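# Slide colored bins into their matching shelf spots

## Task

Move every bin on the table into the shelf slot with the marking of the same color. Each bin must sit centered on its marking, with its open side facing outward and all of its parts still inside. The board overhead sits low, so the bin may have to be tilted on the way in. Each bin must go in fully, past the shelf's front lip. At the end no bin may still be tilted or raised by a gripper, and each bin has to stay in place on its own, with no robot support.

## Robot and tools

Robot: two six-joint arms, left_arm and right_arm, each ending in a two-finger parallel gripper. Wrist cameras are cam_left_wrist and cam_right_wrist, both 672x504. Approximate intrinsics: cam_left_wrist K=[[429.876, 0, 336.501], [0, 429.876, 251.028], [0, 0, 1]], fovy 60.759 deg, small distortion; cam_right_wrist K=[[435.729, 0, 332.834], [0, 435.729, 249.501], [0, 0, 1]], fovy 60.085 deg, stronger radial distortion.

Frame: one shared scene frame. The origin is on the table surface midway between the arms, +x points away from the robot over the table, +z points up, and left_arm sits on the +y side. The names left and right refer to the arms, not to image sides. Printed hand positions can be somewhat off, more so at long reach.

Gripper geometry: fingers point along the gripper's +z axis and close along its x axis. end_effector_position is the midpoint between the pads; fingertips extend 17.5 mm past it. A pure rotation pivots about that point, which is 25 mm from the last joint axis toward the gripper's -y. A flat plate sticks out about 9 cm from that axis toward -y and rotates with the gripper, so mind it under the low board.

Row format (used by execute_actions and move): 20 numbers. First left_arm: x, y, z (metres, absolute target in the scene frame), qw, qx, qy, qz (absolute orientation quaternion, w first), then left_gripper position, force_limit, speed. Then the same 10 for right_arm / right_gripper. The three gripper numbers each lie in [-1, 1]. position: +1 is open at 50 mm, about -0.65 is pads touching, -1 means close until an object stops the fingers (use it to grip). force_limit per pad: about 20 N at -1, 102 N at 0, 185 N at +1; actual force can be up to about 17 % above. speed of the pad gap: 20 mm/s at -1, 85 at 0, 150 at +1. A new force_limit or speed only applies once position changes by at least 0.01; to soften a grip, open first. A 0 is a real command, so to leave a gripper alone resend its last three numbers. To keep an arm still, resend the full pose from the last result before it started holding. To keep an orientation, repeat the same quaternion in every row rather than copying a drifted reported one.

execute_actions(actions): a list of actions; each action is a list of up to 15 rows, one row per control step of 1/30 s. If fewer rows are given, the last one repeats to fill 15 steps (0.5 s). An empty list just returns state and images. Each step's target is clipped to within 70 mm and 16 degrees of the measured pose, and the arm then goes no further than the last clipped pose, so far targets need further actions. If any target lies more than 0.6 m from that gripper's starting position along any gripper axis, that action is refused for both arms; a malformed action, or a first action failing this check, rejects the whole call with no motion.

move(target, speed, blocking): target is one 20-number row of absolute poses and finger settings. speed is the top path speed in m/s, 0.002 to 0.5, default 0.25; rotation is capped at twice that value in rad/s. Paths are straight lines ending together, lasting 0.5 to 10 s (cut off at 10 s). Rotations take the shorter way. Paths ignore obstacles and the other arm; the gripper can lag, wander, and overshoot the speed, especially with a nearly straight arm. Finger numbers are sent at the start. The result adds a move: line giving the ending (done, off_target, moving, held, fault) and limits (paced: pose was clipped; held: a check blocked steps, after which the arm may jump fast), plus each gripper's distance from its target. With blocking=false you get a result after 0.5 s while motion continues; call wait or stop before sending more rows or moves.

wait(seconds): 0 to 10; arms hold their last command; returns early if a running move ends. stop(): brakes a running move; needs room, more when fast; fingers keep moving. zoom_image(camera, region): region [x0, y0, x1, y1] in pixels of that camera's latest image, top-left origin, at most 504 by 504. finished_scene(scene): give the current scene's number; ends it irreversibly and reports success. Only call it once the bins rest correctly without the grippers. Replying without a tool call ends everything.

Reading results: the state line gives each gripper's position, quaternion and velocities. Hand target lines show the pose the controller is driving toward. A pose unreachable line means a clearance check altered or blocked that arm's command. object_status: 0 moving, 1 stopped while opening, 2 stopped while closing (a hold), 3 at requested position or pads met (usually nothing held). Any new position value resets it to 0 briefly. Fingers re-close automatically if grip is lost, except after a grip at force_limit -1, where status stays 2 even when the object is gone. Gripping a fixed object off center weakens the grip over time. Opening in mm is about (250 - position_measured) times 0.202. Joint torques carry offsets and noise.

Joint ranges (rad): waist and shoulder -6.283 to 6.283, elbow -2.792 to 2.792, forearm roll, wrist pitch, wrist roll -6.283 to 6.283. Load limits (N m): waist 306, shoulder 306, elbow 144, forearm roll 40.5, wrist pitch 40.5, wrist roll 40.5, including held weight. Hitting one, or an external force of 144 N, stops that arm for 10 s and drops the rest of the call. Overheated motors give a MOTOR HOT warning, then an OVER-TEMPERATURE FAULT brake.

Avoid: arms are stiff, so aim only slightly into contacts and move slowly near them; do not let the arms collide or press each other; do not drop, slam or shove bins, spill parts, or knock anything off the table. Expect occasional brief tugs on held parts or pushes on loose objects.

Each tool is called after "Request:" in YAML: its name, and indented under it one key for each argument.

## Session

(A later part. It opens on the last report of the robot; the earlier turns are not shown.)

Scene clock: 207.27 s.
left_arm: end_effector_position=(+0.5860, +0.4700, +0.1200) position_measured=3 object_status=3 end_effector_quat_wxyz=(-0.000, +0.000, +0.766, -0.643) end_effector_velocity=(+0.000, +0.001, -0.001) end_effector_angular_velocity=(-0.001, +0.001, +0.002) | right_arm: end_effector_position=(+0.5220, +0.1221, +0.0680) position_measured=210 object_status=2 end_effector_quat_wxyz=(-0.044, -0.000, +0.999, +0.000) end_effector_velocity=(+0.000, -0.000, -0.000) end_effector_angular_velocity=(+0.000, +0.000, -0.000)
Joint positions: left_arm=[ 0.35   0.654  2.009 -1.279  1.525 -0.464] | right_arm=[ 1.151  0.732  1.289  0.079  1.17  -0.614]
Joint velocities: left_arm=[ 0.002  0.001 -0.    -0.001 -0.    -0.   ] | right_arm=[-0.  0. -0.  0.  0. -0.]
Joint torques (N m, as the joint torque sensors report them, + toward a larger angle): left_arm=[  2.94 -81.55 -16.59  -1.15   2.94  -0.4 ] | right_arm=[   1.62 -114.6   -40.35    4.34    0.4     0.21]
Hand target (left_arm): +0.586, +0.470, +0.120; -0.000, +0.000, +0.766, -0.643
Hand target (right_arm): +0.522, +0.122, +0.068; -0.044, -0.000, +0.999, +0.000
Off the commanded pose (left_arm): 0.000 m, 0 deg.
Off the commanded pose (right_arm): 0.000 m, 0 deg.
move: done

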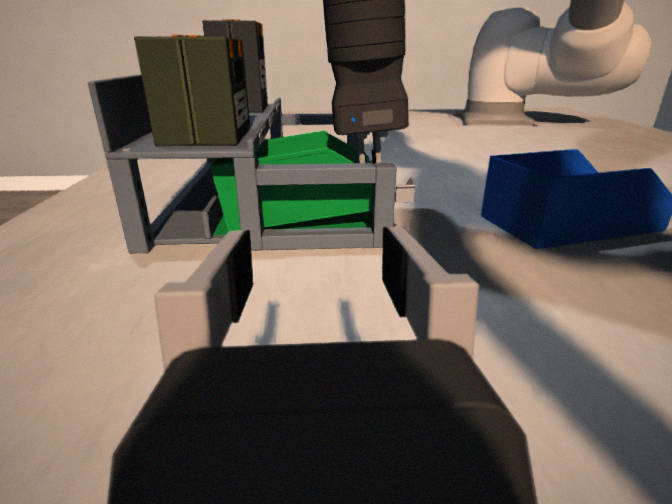

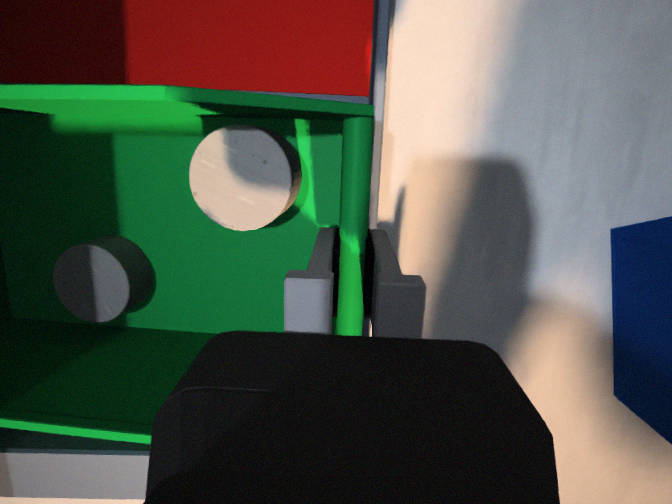

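Request:
move:
  target: [0.586,0.47,0.12,0,0,-0.766,0.643,1,0,0,0.526,0.1255,0.047,0.01,0,1,0,-1,0,0]
  speed: 0.03

Request:
zoom_image:
  camera: "cam_left_wrist"
  region: [170, 90, 440, 260]

Request:
zoom_image:
  camera: "cam_right_wrist"
  region: [280, 20, 460, 200]

Scene clock: 215.37 s.
left_arm: end_effector_position=(+0.5860, +0.4700, +0.1200) position_measured=3 object_status=3 end_effector_quat_wxyz=(-0.000, +0.000, +0.766, -0.643) end_effector_velocity=(+0.000, -0.001, +0.000) end_effector_angular_velocity=(-0.000, -0.000, -0.001) | right_arm: end_effector_position=(+0.5260, +0.1255, +0.0470) position_measured=210 object_status=2 end_effector_quat_wxyz=(+0.010, -0.000, +1.000, +0.000) end_effector_velocity=(-0.000, +0.000, +0.000) end_effector_angular_velocity=(+0.001, -0.001, -0.001)
Joint positions: left_arm=[ 0.35   0.654  2.009 -1.279  1.525 -0.464] | right_arm=[ 1.179  0.73   1.333 -0.019  1.069 -0.544]
Joint velocities: left_arm=[-0.001 -0.    -0.    -0.     0.    -0.   ] | right_arm=[ 0.    -0.     0.     0.    -0.001  0.001]
Joint torques (N m, as the joint torque sensors report them, + toward a larger angle): left_arm=[  1.21 -81.85 -16.87  -1.23   2.98  -0.41] | right_arm=[   2.26 -113.33  -38.6     4.01    0.03    0.11]
Hand target (left_arm): +0.586, +0.470, +0.120; -0.000, +0.000, +0.766, -0.643
Hand target (right_arm): +0.526, +0.126, +0.047; +0.010, -0.000, +1.000, +0.000
Off the commanded pose (left_arm): 0.000 m, 0 deg.
Off the commanded pose (right_arm): 0.000 m, 0 deg.
move: done

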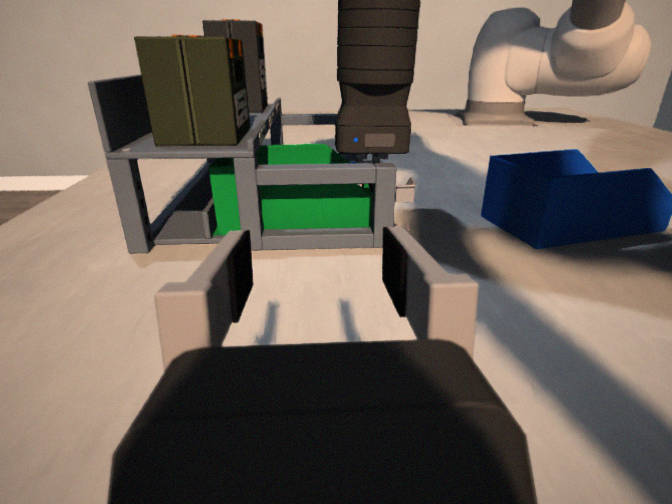

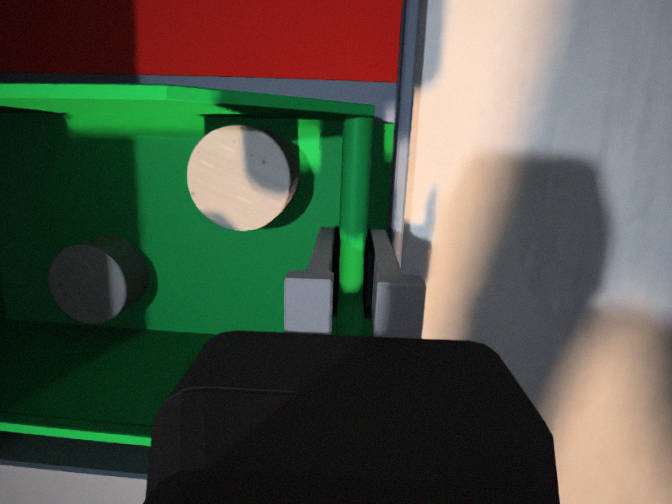

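Region (170, 90, 440, 260) of cam_left_wrist's 672x504 image, scaled by 1.867, with more detail than that image has; it fills the top 317 rows of this view, and the rest is white.

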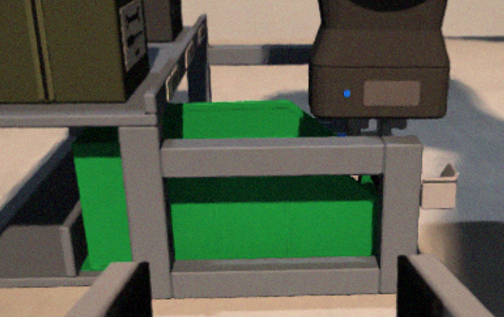

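Region (280, 20, 460, 200) of cam_right_wrist's 672x504 image, scaled by 2.800, with more detail than that image has.

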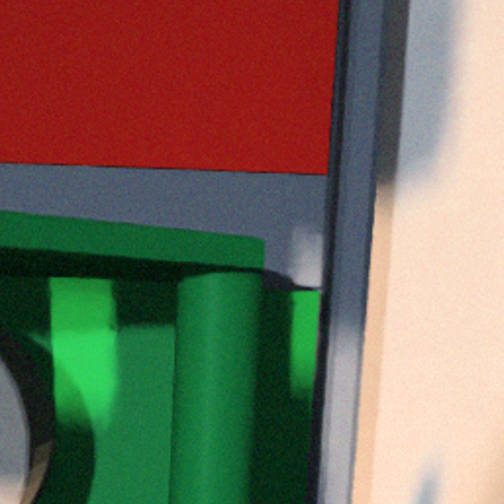

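Request:
zoom_image:
  camera: "cam_left_wrist"
  region: [185, 180, 255, 250]

Region (185, 180, 255, 250) of cam_left_wrist's 672x504 image, scaled by 7.200, with more detail than that image has.

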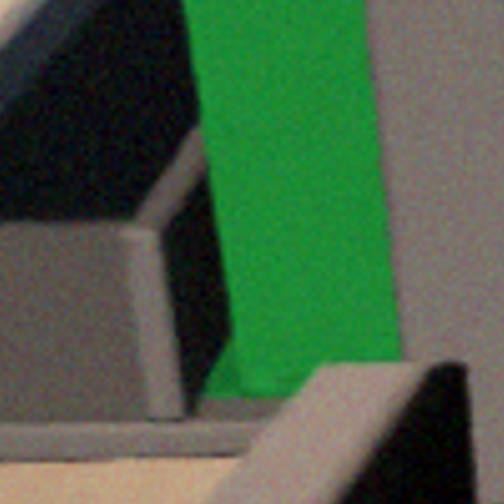

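Request:
move:
  target: [0.586,0.47,0.12,0,0,-0.766,0.643,1,0,0,0.5305,0.128,0.046,0.01,0,1,0,-1,0,0]
  speed: 0.01

Request:
zoom_image:
  camera: "cam_left_wrist"
  region: [185, 180, 255, 250]

Scene clock: 226.93 s.
left_arm: end_effector_position=(+0.5860, +0.4700, +0.1200) position_measured=3 object_status=3 end_effector_quat_wxyz=(-0.000, +0.000, +0.766, -0.643) end_effector_velocity=(-0.000, -0.000, +0.000) end_effector_angular_velocity=(-0.000, -0.001, -0.001) | right_arm: end_effector_position=(+0.5305, +0.1280, +0.0460) position_measured=210 object_status=2 end_effector_quat_wxyz=(+0.010, -0.000, +1.000, -0.000) end_effector_velocity=(+0.000, +0.000, -0.000) end_effector_angular_velocity=(+0.001, +0.000, -0.000)
Joint positions: left_arm=[ 0.35   0.654  2.009 -1.279  1.525 -0.464] | right_arm=[ 1.176  0.737  1.321 -0.019  1.073 -0.546]
Joint velocities: left_arm=[-0.001 -0.001 -0.    -0.     0.     0.   ] | right_arm=[-0.     0.    -0.     0.001 -0.001 -0.   ]
Joint torques (N m, as the joint torque sensors report them, + toward a larger angle): left_arm=[  3.19 -80.84 -16.75  -1.25   3.08  -0.35] | right_arm=[   1.69 -114.07  -38.77    3.92   -0.01    0.19]
Hand target (left_arm): +0.586, +0.470, +0.120; -0.000, +0.000, +0.766, -0.643
Hand target (right_arm): +0.530, +0.128, +0.046; +0.010, -0.000, +1.000, +0.000
Off the commanded pose (left_arm): 0.000 m, 0 deg.
Off the commanded pose (right_arm): 0.000 m, 0 deg.
move: done

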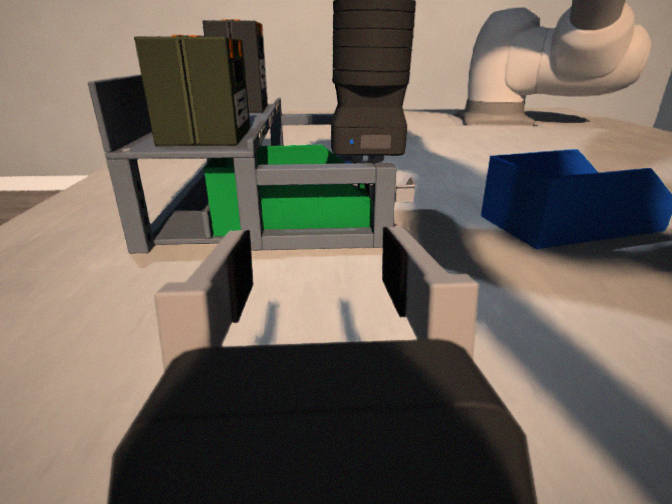

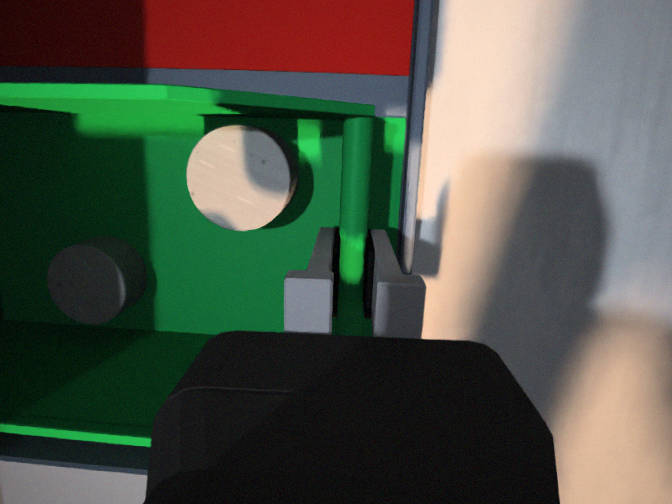

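Region (185, 180, 255, 250) of cam_left_wrist's 672x504 image, scaled by 7.200, with more detail than that image has.

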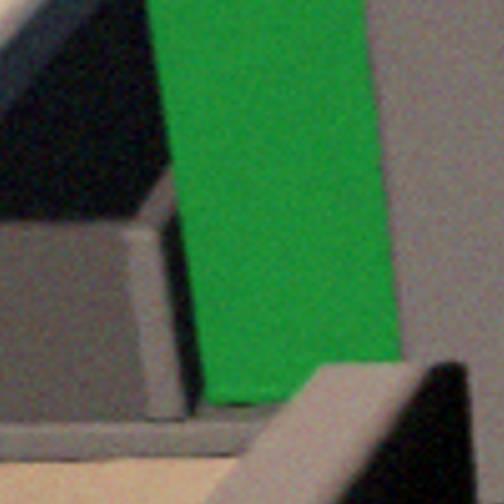

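Request:
execute_actions:
  actions:
    - [[0.586,0.47,0.12,0,0,-0.766,0.643,1,0,0,0.5308,0.128,0.0452,0.005,0,1,0,-1,0,0],[0.586,0.47,0.12,0,0,-0.766,0.643,1,0,0,0.5308,0.128,0.0448,0.005,0,1,0,-1,0,0],[0.586,0.47,0.12,0,0,-0.766,0.643,1,0,0,0.5308,0.128,0.0445,0.005,0,1,0,-1,0,0],[0.586,0.47,0.12,0,0,-0.766,0.643,1,0,0,0.5308,0.128,0.0445,0.005,0,1,0,-1,0,0],[0.586,0.47,0.12,0,0,-0.766,0.643,1,0,0,0.5308,0.128,0.0445,0.005,0,1,0,-1,0,0],[0.586,0.47,0.12,0,0,-0.766,0.643,1,0,0,0.5308,0.128,0.0445,0.005,0,1,0,-1,0,0],[0.586,0.47,0.12,0,0,-0.766,0.643,1,0,0,0.5308,0.128,0.0445,0.005,0,1,0,0.1,0,-0.3]]

Request:
move:
  target: [0.586,0.47,0.12,0,0,-0.766,0.643,1,0,0,0.525,0.128,0.14,0,0,1,0,0.1,0,-0.3]
  speed: 0.15

Scene clock: 232.40 s.
left_arm: end_effector_position=(+0.5860, +0.4700, +0.1200) position_measured=3 object_status=3 end_effector_quat_wxyz=(-0.000, +0.000, +0.766, -0.643) end_effector_velocity=(+0.000, +0.000, +0.000) end_effector_angular_velocity=(+0.000, -0.000, +0.001) | right_arm: end_effector_position=(+0.5308, +0.1280, +0.0445) position_measured=138 object_status=0 end_effector_quat_wxyz=(+0.005, +0.000, +1.000, +0.000) end_effector_velocity=(+0.000, -0.000, -0.001) end_effector_angular_velocity=(-0.001, -0.000, +0.001)
Joint positions: left_arm=[ 0.35   0.654  2.009 -1.279  1.525 -0.464] | right_arm=[ 1.173  0.74   1.318 -0.01   1.078 -0.554]
Joint velocities: left_arm=[ 0.001 -0.    -0.    -0.    -0.    -0.   ] | right_arm=[-0.     0.001 -0.    -0.001  0.    -0.   ]
Joint torques (N m, as the joint torque sensors report them, + toward a larger angle): left_arm=[  1.73 -81.01 -16.03  -1.27   2.79  -0.08] | right_arm=[   2.01 -109.96  -37.28    4.2     0.19   -0.13]
Hand target (left_arm): +0.586, +0.470, +0.120; -0.000, +0.000, +0.766, -0.643
Hand target (right_arm): +0.531, +0.128, +0.045; +0.005, +0.000, +1.000, -0.000
Off the commanded pose (left_arm): 0.000 m, 0 deg.
Off the commanded pose (right_arm): 0.000 m, 0 deg.

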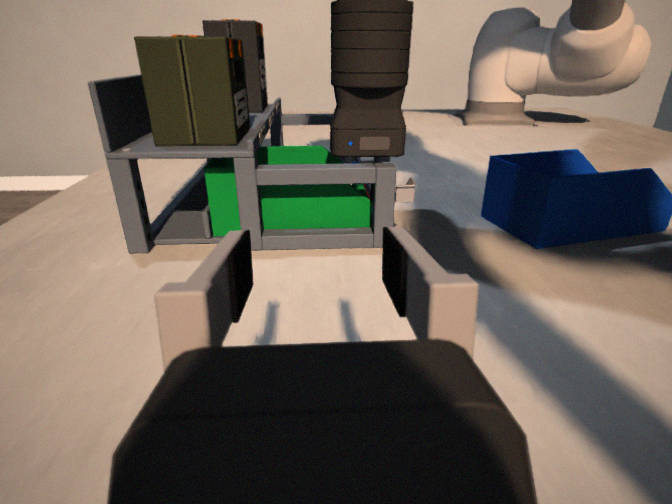

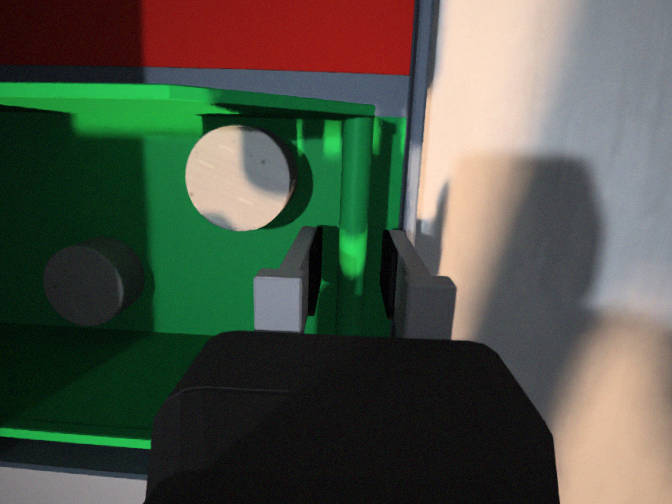

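Scene clock: 233.37 s.
left_arm: end_effector_position=(+0.5860, +0.4700, +0.1200) position_measured=3 object_status=3 end_effector_quat_wxyz=(-0.000, +0.000, +0.766, -0.643) end_effector_velocity=(+0.000, +0.000, -0.000) end_effector_angular_velocity=(+0.000, +0.000, +0.000) | right_arm: end_effector_position=(+0.5249, +0.1279, +0.1399) position_measured=138 object_status=3 end_effector_quat_wxyz=(-0.000, -0.000, +1.000, -0.000) end_effector_velocity=(+0.000, +0.000, +0.001) end_effector_angular_velocity=(+0.000, +0.000, +0.000)
Joint positions: left_arm=[ 0.35   0.654  2.009 -1.279  1.525 -0.464] | right_arm=[ 1.176  0.673  1.252  0.     1.217 -0.556]
Joint velocities: left_arm=[ 0.     0.001 -0.     0.    -0.     0.   ] | right_arm=[ 0.    -0.    -0.001  0.     0.001 -0.   ]
Joint torques (N m, as the joint torque sensors report them, + toward a larger angle): left_arm=[  2.18 -79.58 -16.2   -1.35   2.85  -0.14] | right_arm=[   1.44 -107.22  -38.97    4.49    0.15    0.07]
Hand target (left_arm): +0.586, +0.470, +0.120; -0.000, +0.000, +0.766, -0.643
Hand target (right_arm): +0.525, +0.128, +0.140; -0.000, -0.000, +1.000, +0.000
Off the commanded pose (left_arm): 0.000 m, 0 deg.
Off the commanded pose (right_arm): 0.000 m, 0 deg.
move: done

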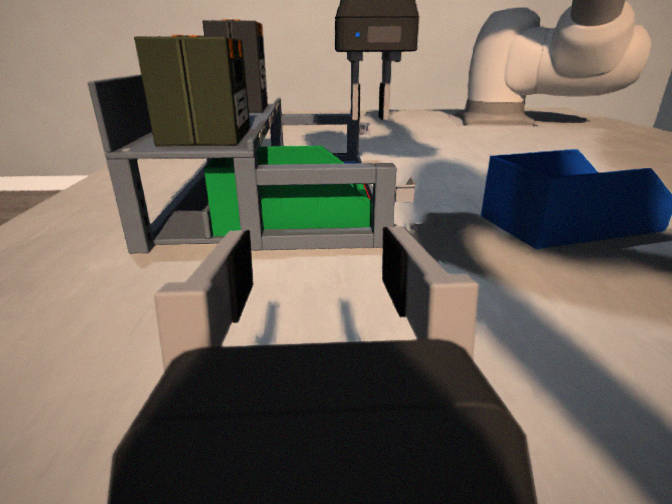

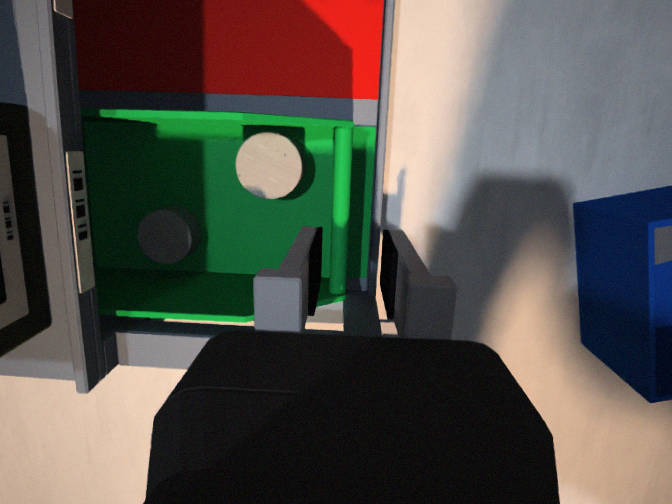

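Request:
move:
  target: [0.45,0.5,0.3,0,0,-0.793,0.609,1,0,0,0.208,0.118,0.095,0,-0.113,0.9936,0,1,0,0]
  speed: 0.25

Scene clock: 242.30 s.
left_arm: end_effector_position=(+0.4499, +0.4998, +0.2997) position_measured=3 object_status=3 end_effector_quat_wxyz=(-0.000, +0.000, +0.793, -0.609) end_effector_velocity=(-0.001, +0.000, +0.001) end_effector_angular_velocity=(+0.001, -0.000, +0.000) | right_arm: end_effector_position=(+0.2080, +0.1175, +0.0948) position_measured=3 object_status=3 end_effector_quat_wxyz=(-0.000, -0.113, +0.994, -0.000) end_effector_velocity=(-0.001, +0.000, +0.000) end_effector_angular_velocity=(+0.001, +0.000, +0.000)
Joint positions: left_arm=[ 0.463  0.212  2.169 -1.137  1.614 -0.705] | right_arm=[ 1.524  0.528  1.587  0.001  1.027 -0.434]
Joint velocities: left_arm=[ 0.001 -0.002  0.001  0.001  0.    -0.001] | right_arm=[ 0.001 -0.    -0.     0.    -0.001  0.001]
Joint torques (N m, as the joint torque sensors report them, + toward a larger angle): left_arm=[  3.29 -47.92 -27.51  -1.26   2.66   0.18] | right_arm=[  1.48 -92.02 -35.49   4.14  -0.03   0.07]
Hand target (left_arm): +0.450, +0.500, +0.300; -0.000, +0.000, +0.793, -0.609
Hand target (right_arm): +0.208, +0.118, +0.095; -0.000, -0.113, +0.994, -0.000
Off the commanded pose (left_arm): 0.000 m, 0 deg.
Off the commanded pose (right_arm): 0.001 m, 0 deg.
move: done

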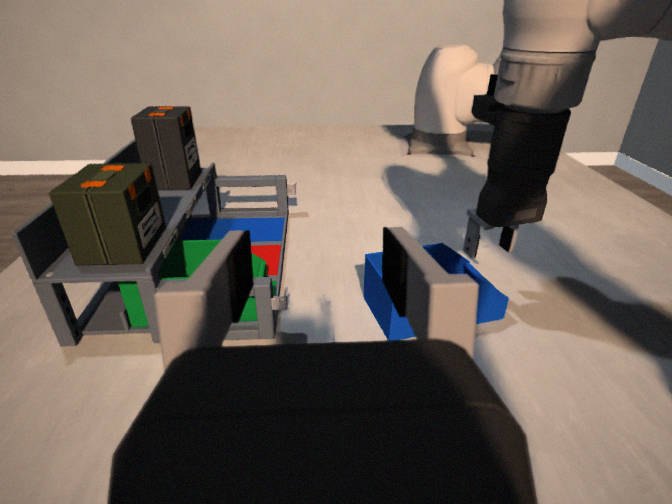

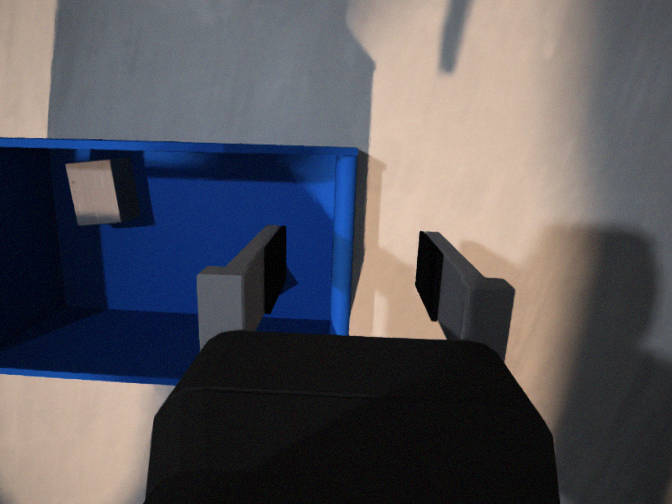

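Request:
move:
  target: [0.45,0.5,0.3,0,0,-0.793,0.609,1,0,0,0.212,0.1185,0.037,0,-0.113,0.9936,0,0.2,0,0.5]
  speed: 0.08

Scene clock: 248.97 s.
left_arm: end_effector_position=(+0.4500, +0.5000, +0.3000) position_measured=3 object_status=3 end_effector_quat_wxyz=(-0.000, -0.000, +0.793, -0.609) end_effector_velocity=(-0.000, +0.000, -0.000) end_effector_angular_velocity=(-0.000, +0.000, +0.001) | right_arm: end_effector_position=(+0.2120, +0.1186, +0.0371) position_measured=123 object_status=3 end_effector_quat_wxyz=(+0.000, -0.113, +0.994, +0.000) end_effector_velocity=(+0.000, -0.001, -0.000) end_effector_angular_velocity=(-0.001, -0.001, +0.001)
Joint positions: left_arm=[ 0.463  0.211  2.168 -1.137  1.615 -0.705] | right_arm=[ 1.52   0.582  1.619 -0.     0.94  -0.438]
Joint velocities: left_arm=[0.001 0.    0.    0.    0.    0.   ] | right_arm=[-0.    -0.     0.001 -0.002 -0.    -0.   ]
Joint torques (N m, as the joint torque sensors report them, + toward a larger angle): left_arm=[  0.77 -49.03 -28.02  -1.32   2.59   0.3 ] | right_arm=[  1.95 -94.23 -33.8    3.99   0.26   0.04]
Hand target (left_arm): +0.450, +0.500, +0.300; -0.000, +0.000, +0.793, -0.609
Hand target (right_arm): +0.212, +0.119, +0.037; +0.000, -0.113, +0.994, -0.000
Off the commanded pose (left_arm): 0.000 m, 0 deg.
Off the commanded pose (right_arm): 0.000 m, 0 deg.
move: done

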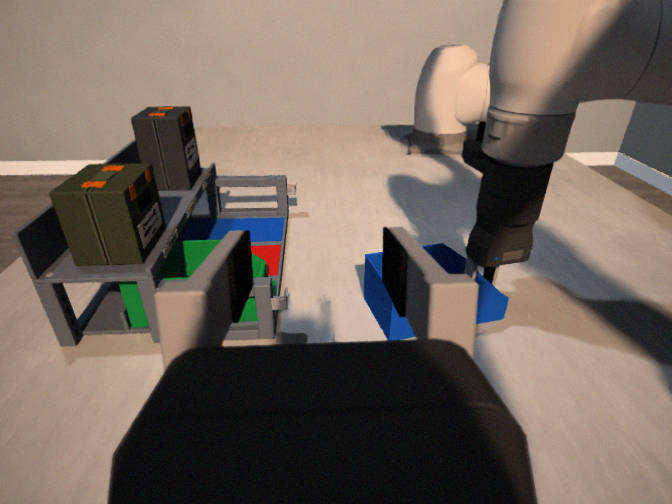

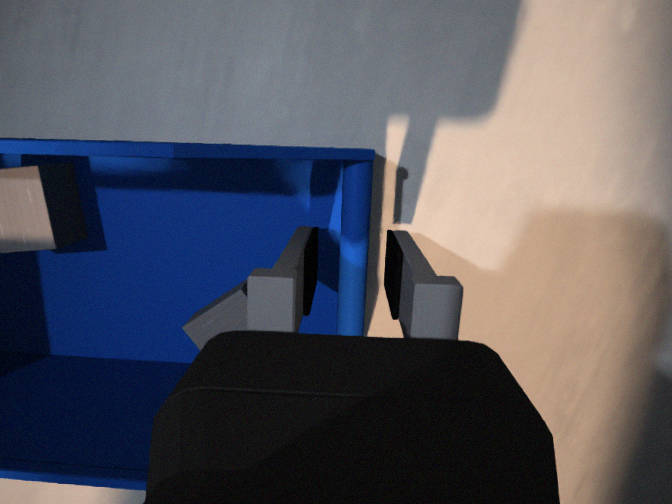

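Request:
move:
  target: [0.45,0.5,0.3,0,0,-0.793,0.609,1,0,0,0.2115,0.1185,0.037,0,-0.113,0.9936,0,-1,0,0]
  speed: 0.08

Request:
move:
  target: [0.45,0.5,0.3,0,0,-0.793,0.609,1,0,0,0.225,0.10,0.10,-0.01,-0.09,0.9959,0,-1,0,0]
  speed: 0.12

Scene clock: 256.60 s.
left_arm: end_effector_position=(+0.4500, +0.5000, +0.3000) position_measured=3 object_status=3 end_effector_quat_wxyz=(+0.000, +0.000, +0.793, -0.609) end_effector_velocity=(-0.000, -0.000, -0.000) end_effector_angular_velocity=(+0.000, +0.001, -0.001) | right_arm: end_effector_position=(+0.2115, +0.1185, +0.0369) position_measured=210 object_status=2 end_effector_quat_wxyz=(-0.000, -0.113, +0.994, -0.000) end_effector_velocity=(-0.001, -0.000, +0.000) end_effector_angular_velocity=(+0.001, +0.001, -0.001)
Joint positions: left_arm=[ 0.463  0.211  2.168 -1.137  1.615 -0.705] | right_arm=[ 1.521  0.582  1.62   0.     0.94  -0.438]
Joint velocities: left_arm=[-0.  0.  0.  0. -0.  0.] | right_arm=[ 0.    -0.001  0.001  0.002 -0.    -0.   ]
Joint torques (N m, as the joint torque sensors report them, + toward a larger angle): left_arm=[  1.43 -49.2  -27.69  -0.82   2.42  -0.11] | right_arm=[  4.09 -87.57 -29.65   4.66   0.41   0.03]
Hand target (left_arm): +0.450, +0.500, +0.300; -0.000, +0.000, +0.793, -0.609
Hand target (right_arm): +0.211, +0.118, +0.037; -0.000, -0.113, +0.994, -0.000
Off the commanded pose (left_arm): 0.000 m, 0 deg.
Off the commanded pose (right_arm): 0.000 m, 0 deg.
move: done

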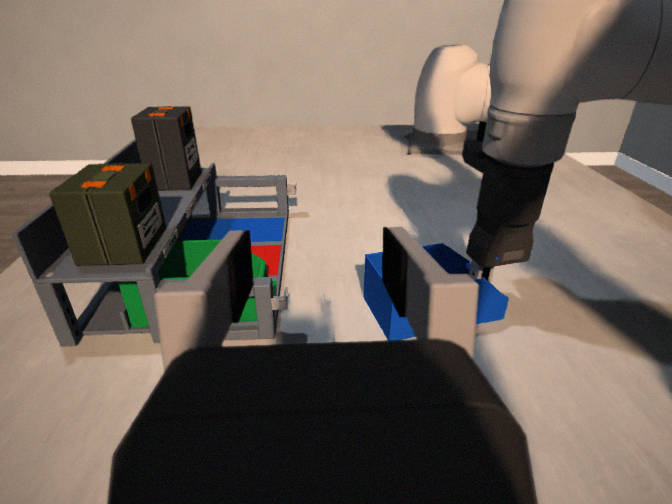

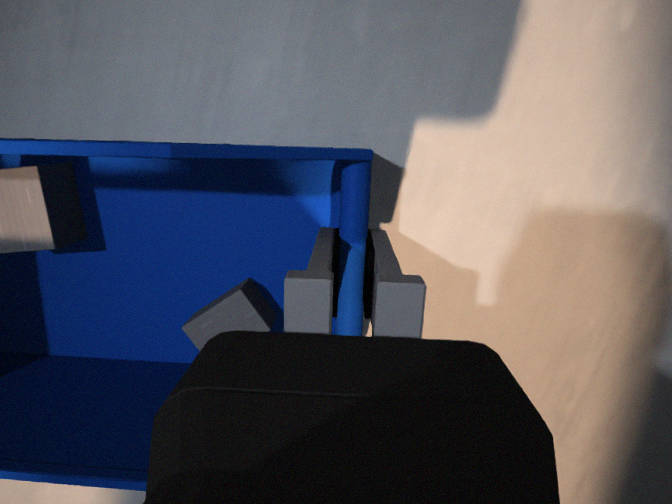

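Scene clock: 257.50 s.
left_arm: end_effector_position=(+0.4500, +0.5000, +0.3000) position_measured=3 object_status=3 end_effector_quat_wxyz=(-0.000, +0.000, +0.793, -0.609) end_effector_velocity=(+0.000, +0.001, +0.001) end_effector_angular_velocity=(+0.001, -0.002, +0.002) | right_arm: end_effector_position=(+0.2250, +0.0999, +0.0999) position_measured=210 object_status=2 end_effector_quat_wxyz=(-0.010, -0.090, +0.996, -0.000) end_effector_velocity=(+0.000, +0.000, +0.000) end_effector_angular_velocity=(+0.000, -0.000, -0.001)
Joint positions: left_arm=[ 0.463  0.211  2.168 -1.137  1.615 -0.705] | right_arm=[ 1.49   0.507  1.611  0.022  1.031 -0.434]
Joint velocities: left_arm=[ 0.002 -0.001 -0.    -0.    -0.     0.   ] | right_arm=[-0.    -0.    -0.001 -0.     0.     0.   ]
Joint torques (N m, as the joint torque sensors report them, + toward a larger angle): left_arm=[  3.97 -47.05 -28.54  -1.27   2.85  -0.05] | right_arm=[  2.24 -92.24 -37.2    3.94  -0.08   0.04]
Hand target (left_arm): +0.450, +0.500, +0.300; -0.000, +0.000, +0.793, -0.609
Hand target (right_arm): +0.225, +0.100, +0.100; -0.010, -0.090, +0.996, +0.000
Off the commanded pose (left_arm): 0.000 m, 0 deg.
Off the commanded pose (right_arm): 0.000 m, 0 deg.
move: done

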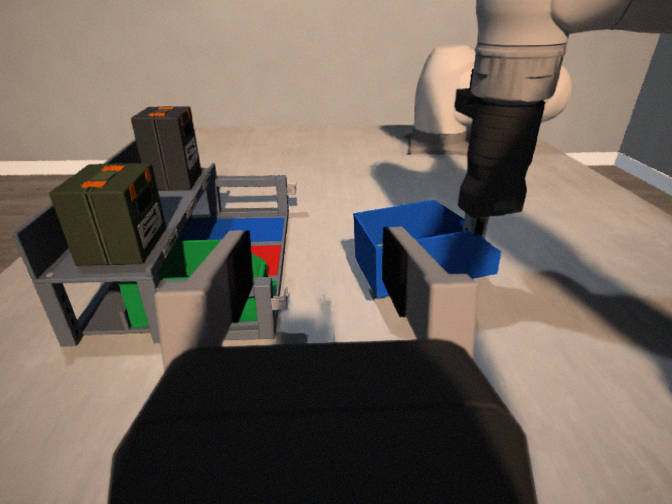

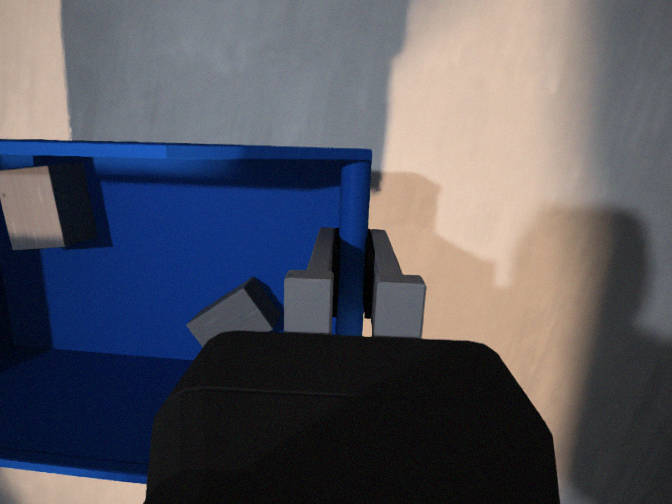

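Request:
move:
  target: [0.45,0.5,0.3,0,0,-0.793,0.609,1,0,0,0.45,-0.109,0.09,-0.0436,0,0.999,0,-1,0,0]
  speed: 0.16

Scene clock: 262.90 s.
left_arm: end_effector_position=(+0.4500, +0.5000, +0.3000) position_measured=3 object_status=3 end_effector_quat_wxyz=(+0.000, +0.000, +0.793, -0.609) end_effector_velocity=(-0.000, -0.000, -0.000) end_effector_angular_velocity=(+0.000, +0.000, -0.001) | right_arm: end_effector_position=(+0.4505, -0.1086, +0.0899) position_measured=210 object_status=2 end_effector_quat_wxyz=(-0.043, +0.000, +0.999, -0.000) end_effector_velocity=(+0.000, -0.001, -0.000) end_effector_angular_velocity=(-0.001, +0.000, +0.000)
Joint positions: left_arm=[ 0.463  0.211  2.168 -1.137  1.615 -0.705] | right_arm=[ 1.054  0.391  1.818  0.08   0.988 -0.724]
Joint velocities: left_arm=[-0.     0.    -0.     0.001  0.     0.   ] | right_arm=[-0.001 -0.     0.001 -0.001  0.    -0.001]
Joint torques (N m, as the joint torque sensors report them, + toward a larger angle): left_arm=[  2.58 -50.01 -27.16  -1.19   2.95  -0.31] | right_arm=[  1.34 -78.26 -35.03   3.9    0.15   0.13]
Hand target (left_arm): +0.450, +0.500, +0.300; -0.000, +0.000, +0.793, -0.609
Hand target (right_arm): +0.450, -0.109, +0.090; -0.043, +0.000, +0.999, -0.000
Off the commanded pose (left_arm): 0.000 m, 0 deg.
Off the commanded pose (right_arm): 0.001 m, 0 deg.
move: done

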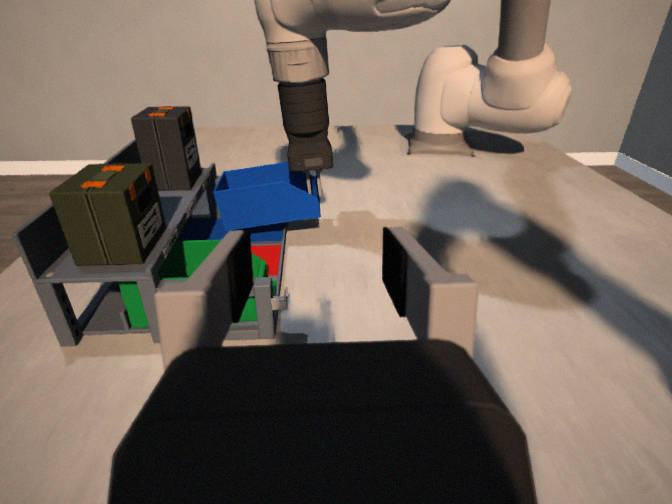

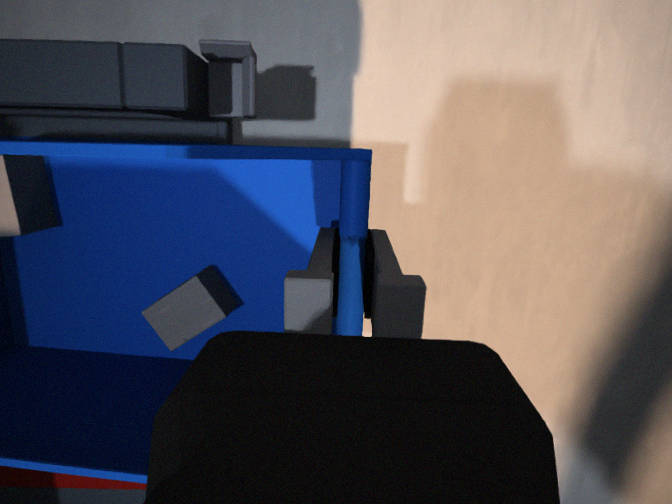

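Request:
move:
  target: [0.45,0.5,0.3,0,0,-0.793,0.609,1,0,0,0.465,-0.110,0.071,-0.0436,0,0.999,0,-1,0,0]
  speed: 0.04

Request:
zoom_image:
  camera: "cam_left_wrist"
  region: [160, 140, 340, 280]

Scene clock: 266.13 s.
left_arm: end_effector_position=(+0.4500, +0.5000, +0.3000) position_measured=3 object_status=3 end_effector_quat_wxyz=(-0.000, +0.000, +0.793, -0.609) end_effector_velocity=(+0.000, +0.001, +0.000) end_effector_angular_velocity=(-0.000, -0.000, +0.002) | right_arm: end_effector_position=(+0.4650, -0.1100, +0.0710) position_measured=210 object_status=2 end_effector_quat_wxyz=(-0.044, +0.000, +0.999, -0.000) end_effector_velocity=(-0.000, +0.000, -0.000) end_effector_angular_velocity=(+0.000, +0.001, -0.000)
Joint positions: left_arm=[ 0.463  0.211  2.168 -1.137  1.615 -0.705] | right_arm=[ 1.036  0.42   1.815  0.081  0.964 -0.744]
Joint velocities: left_arm=[ 0.001  0.    -0.    -0.001 -0.     0.   ] | right_arm=[-0.     0.     0.     0.001 -0.    -0.001]
Joint torques (N m, as the joint torque sensors report them, + toward a larger angle): left_arm=[  2.34 -47.81 -27.02  -1.3    2.04   0.33] | right_arm=[  1.85 -80.38 -34.34   3.62   0.33   0.19]
Hand target (left_arm): +0.450, +0.500, +0.300; -0.000, +0.000, +0.793, -0.609
Hand target (right_arm): +0.465, -0.110, +0.071; -0.044, +0.000, +0.999, -0.000
Off the commanded pose (left_arm): 0.000 m, 0 deg.
Off the commanded pose (right_arm): 0.000 m, 0 deg.
move: done

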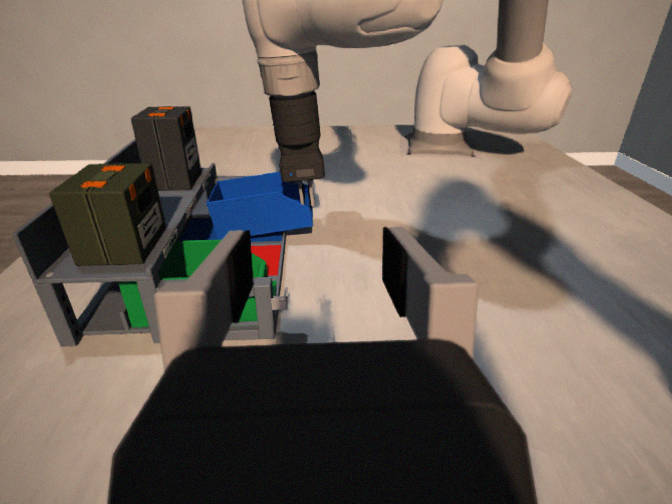

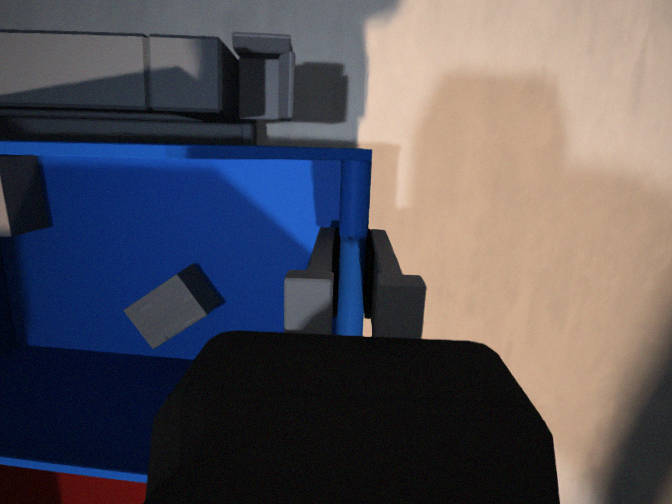

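Region (160, 140, 340, 280) of cam_left_wrist's 672x504 image, scaled by 2.800, with more detail than that image has.

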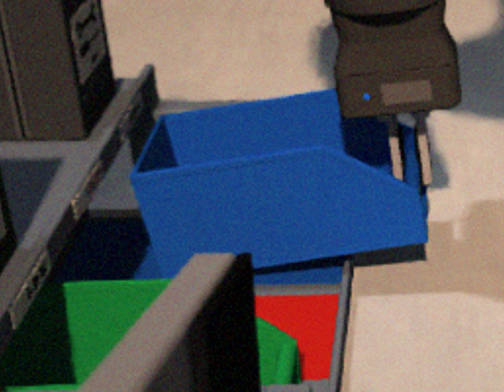

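Request:
move:
  target: [0.45,0.5,0.3,0,0,-0.793,0.609,1,0,0,0.520,-0.110,0.068,-0.0436,0,0.999,0,-1,0,0]
  speed: 0.045

Request:
move:
  target: [0.45,0.5,0.3,0,0,-0.793,0.609,1,0,0,0.525,-0.110,0.047,0.01,0,1,0,-1,0,0]
  speed: 0.04

Request:
zoom_image:
  camera: "cam_right_wrist"
  region: [280, 60, 460, 240]

Scene clock: 270.67 s.
left_arm: end_effector_position=(+0.4500, +0.5000, +0.3000) position_measured=3 object_status=3 end_effector_quat_wxyz=(-0.000, +0.000, +0.793, -0.609) end_effector_velocity=(+0.000, +0.000, -0.000) end_effector_angular_velocity=(+0.001, +0.000, +0.000) | right_arm: end_effector_position=(+0.5200, -0.1099, +0.0681) position_measured=210 object_status=2 end_effector_quat_wxyz=(-0.044, -0.000, +0.999, -0.000) end_effector_velocity=(+0.001, -0.001, -0.000) end_effector_angular_velocity=(-0.001, -0.002, +0.002)
Joint positions: left_arm=[ 0.463  0.211  2.168 -1.137  1.615 -0.705] | right_arm=[ 0.978  0.468  1.745  0.076  0.99  -0.798]
Joint velocities: left_arm=[ 0.001  0.    -0.     0.001 -0.    -0.   ] | right_arm=[-0.     0.001 -0.    -0.003 -0.    -0.001]
Joint torques (N m, as the joint torque sensors report them, + toward a larger angle): left_arm=[  3.26 -48.55 -28.62  -1.4    2.76   0.03] | right_arm=[  1.02 -86.98 -34.85   3.8    0.24   0.13]
Hand target (left_arm): +0.450, +0.500, +0.300; -0.000, +0.000, +0.793, -0.609
Hand target (right_arm): +0.520, -0.110, +0.068; -0.044, -0.000, +0.999, -0.000
Off the commanded pose (left_arm): 0.000 m, 0 deg.
Off the commanded pose (right_arm): 0.000 m, 0 deg.
move: done

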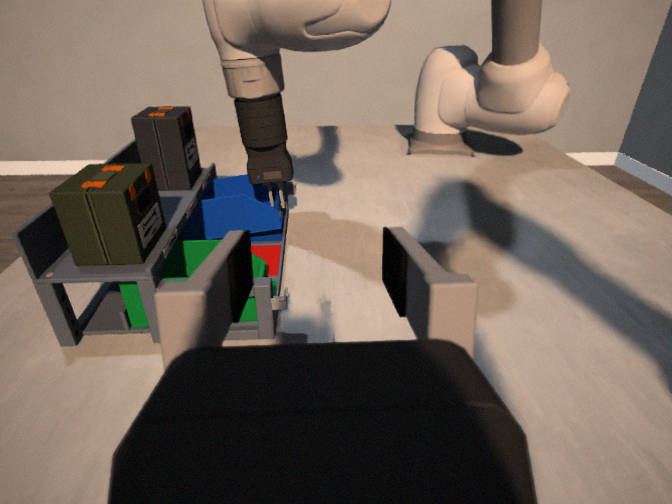

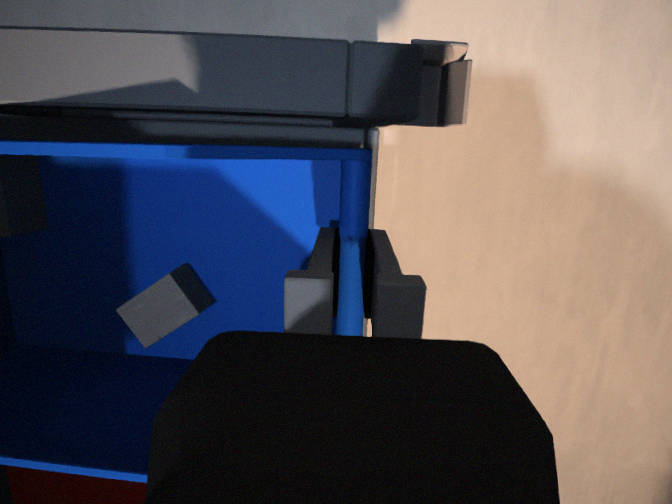

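Scene clock: 272.23 s.
left_arm: end_effector_position=(+0.4500, +0.5000, +0.3000) position_measured=3 object_status=3 end_effector_quat_wxyz=(-0.000, +0.000, +0.793, -0.609) end_effector_velocity=(+0.000, +0.001, +0.000) end_effector_angular_velocity=(+0.000, -0.001, +0.002) | right_arm: end_effector_position=(+0.5250, -0.1100, +0.0470) position_measured=210 object_status=2 end_effector_quat_wxyz=(+0.010, -0.000, +1.000, +0.000) end_effector_velocity=(-0.000, -0.000, -0.000) end_effector_angular_velocity=(+0.000, -0.001, -0.001)
Joint positions: left_arm=[ 0.463  0.211  2.168 -1.137  1.615 -0.705] | right_arm=[ 1.006  0.466  1.794 -0.019  0.868 -0.713]
Joint velocities: left_arm=[ 0.002 -0.001 -0.     0.     0.    -0.   ] | right_arm=[ 0.    -0.     0.001 -0.001 -0.002  0.002]
Joint torques (N m, as the joint torque sensors report them, + toward a larger angle): left_arm=[  2.24 -48.72 -27.94  -1.16   2.53   0.02] | right_arm=[  1.62 -83.93 -33.37   3.36  -0.34   0.05]
Hand target (left_arm): +0.450, +0.500, +0.300; -0.000, +0.000, +0.793, -0.609
Hand target (right_arm): +0.525, -0.110, +0.047; +0.010, -0.000, +1.000, +0.000
Off the commanded pose (left_arm): 0.000 m, 0 deg.
Off the commanded pose (right_arm): 0.000 m, 0 deg.
move: done

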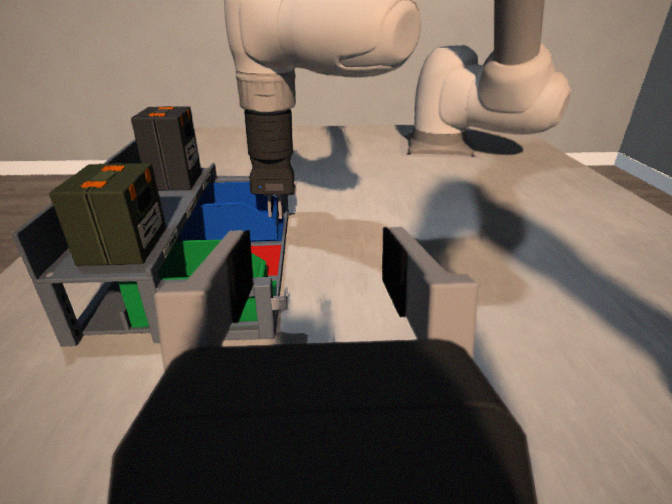

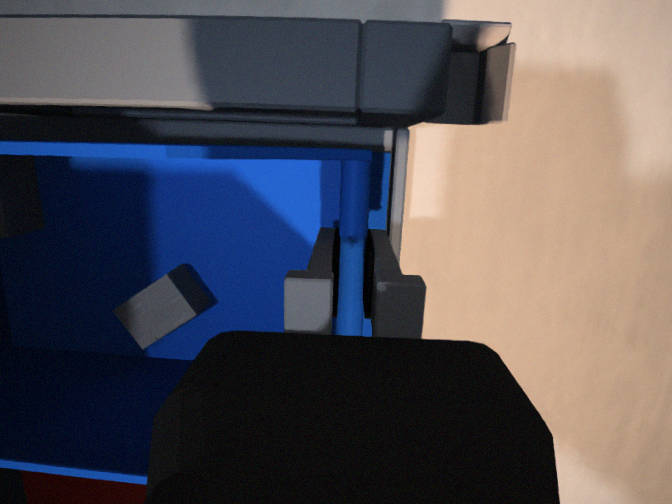

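Region (280, 60, 460, 240) of cam_right_wrist's 672x504 image, scaled by 2.800, with more detail than that image has.

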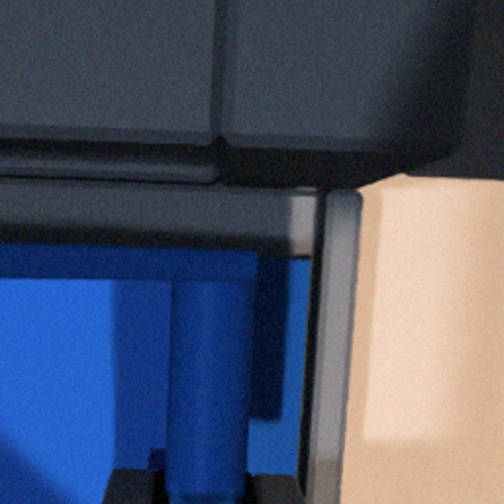

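Request:
move:
  target: [0.45,0.5,0.3,0,0,-0.793,0.609,1,0,0,0.5305,-0.1095,0.0448,0.006,0,1,0,-1,0,0]
  speed: 0.012

Scene clock: 275.93 s.
left_arm: end_effector_position=(+0.4500, +0.5000, +0.3000) position_measured=3 object_status=3 end_effector_quat_wxyz=(+0.000, +0.000, +0.793, -0.609) end_effector_velocity=(+0.000, -0.000, -0.000) end_effector_angular_velocity=(-0.001, +0.000, +0.000) | right_arm: end_effector_position=(+0.5305, -0.1095, +0.0448) position_measured=210 object_status=2 end_effector_quat_wxyz=(+0.006, +0.000, +1.000, -0.000) end_effector_velocity=(+0.000, -0.000, -0.000) end_effector_angular_velocity=(-0.000, -0.000, +0.001)
Joint positions: left_arm=[ 0.463  0.211  2.168 -1.137  1.615 -0.705] | right_arm=[ 0.998  0.475  1.784 -0.012  0.874 -0.726]
Joint velocities: left_arm=[-0.     0.     0.    -0.001  0.    -0.   ] | right_arm=[-0.     0.     0.    -0.001 -0.    -0.001]
Joint torques (N m, as the joint torque sensors report them, + toward a larger angle): left_arm=[  3.67 -49.07 -27.36  -0.97   2.3    0.04] | right_arm=[  0.75 -83.63 -33.17   3.58  -0.19  -0.01]
Hand target (left_arm): +0.450, +0.500, +0.300; -0.000, +0.000, +0.793, -0.609
Hand target (right_arm): +0.531, -0.109, +0.045; +0.006, +0.000, +1.000, -0.000
Off the commanded pose (left_arm): 0.000 m, 0 deg.
Off the commanded pose (right_arm): 0.000 m, 0 deg.
move: done

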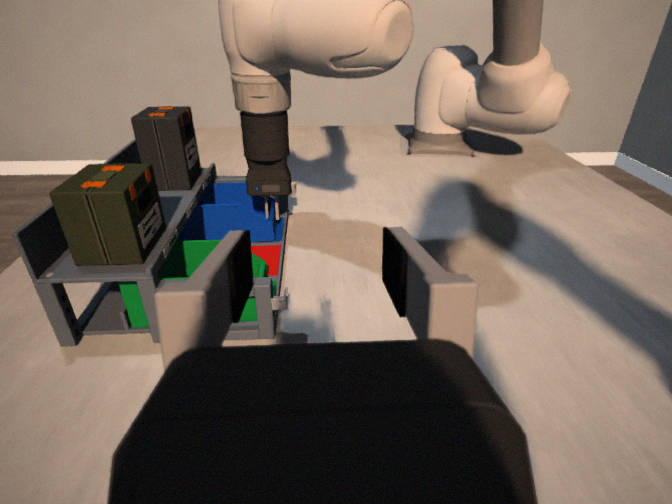

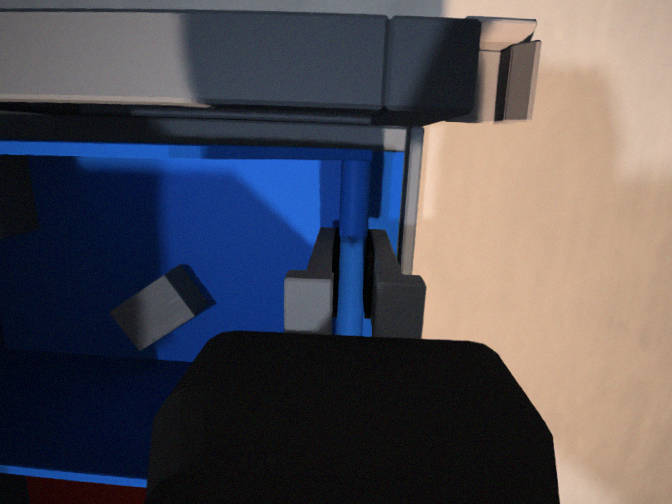

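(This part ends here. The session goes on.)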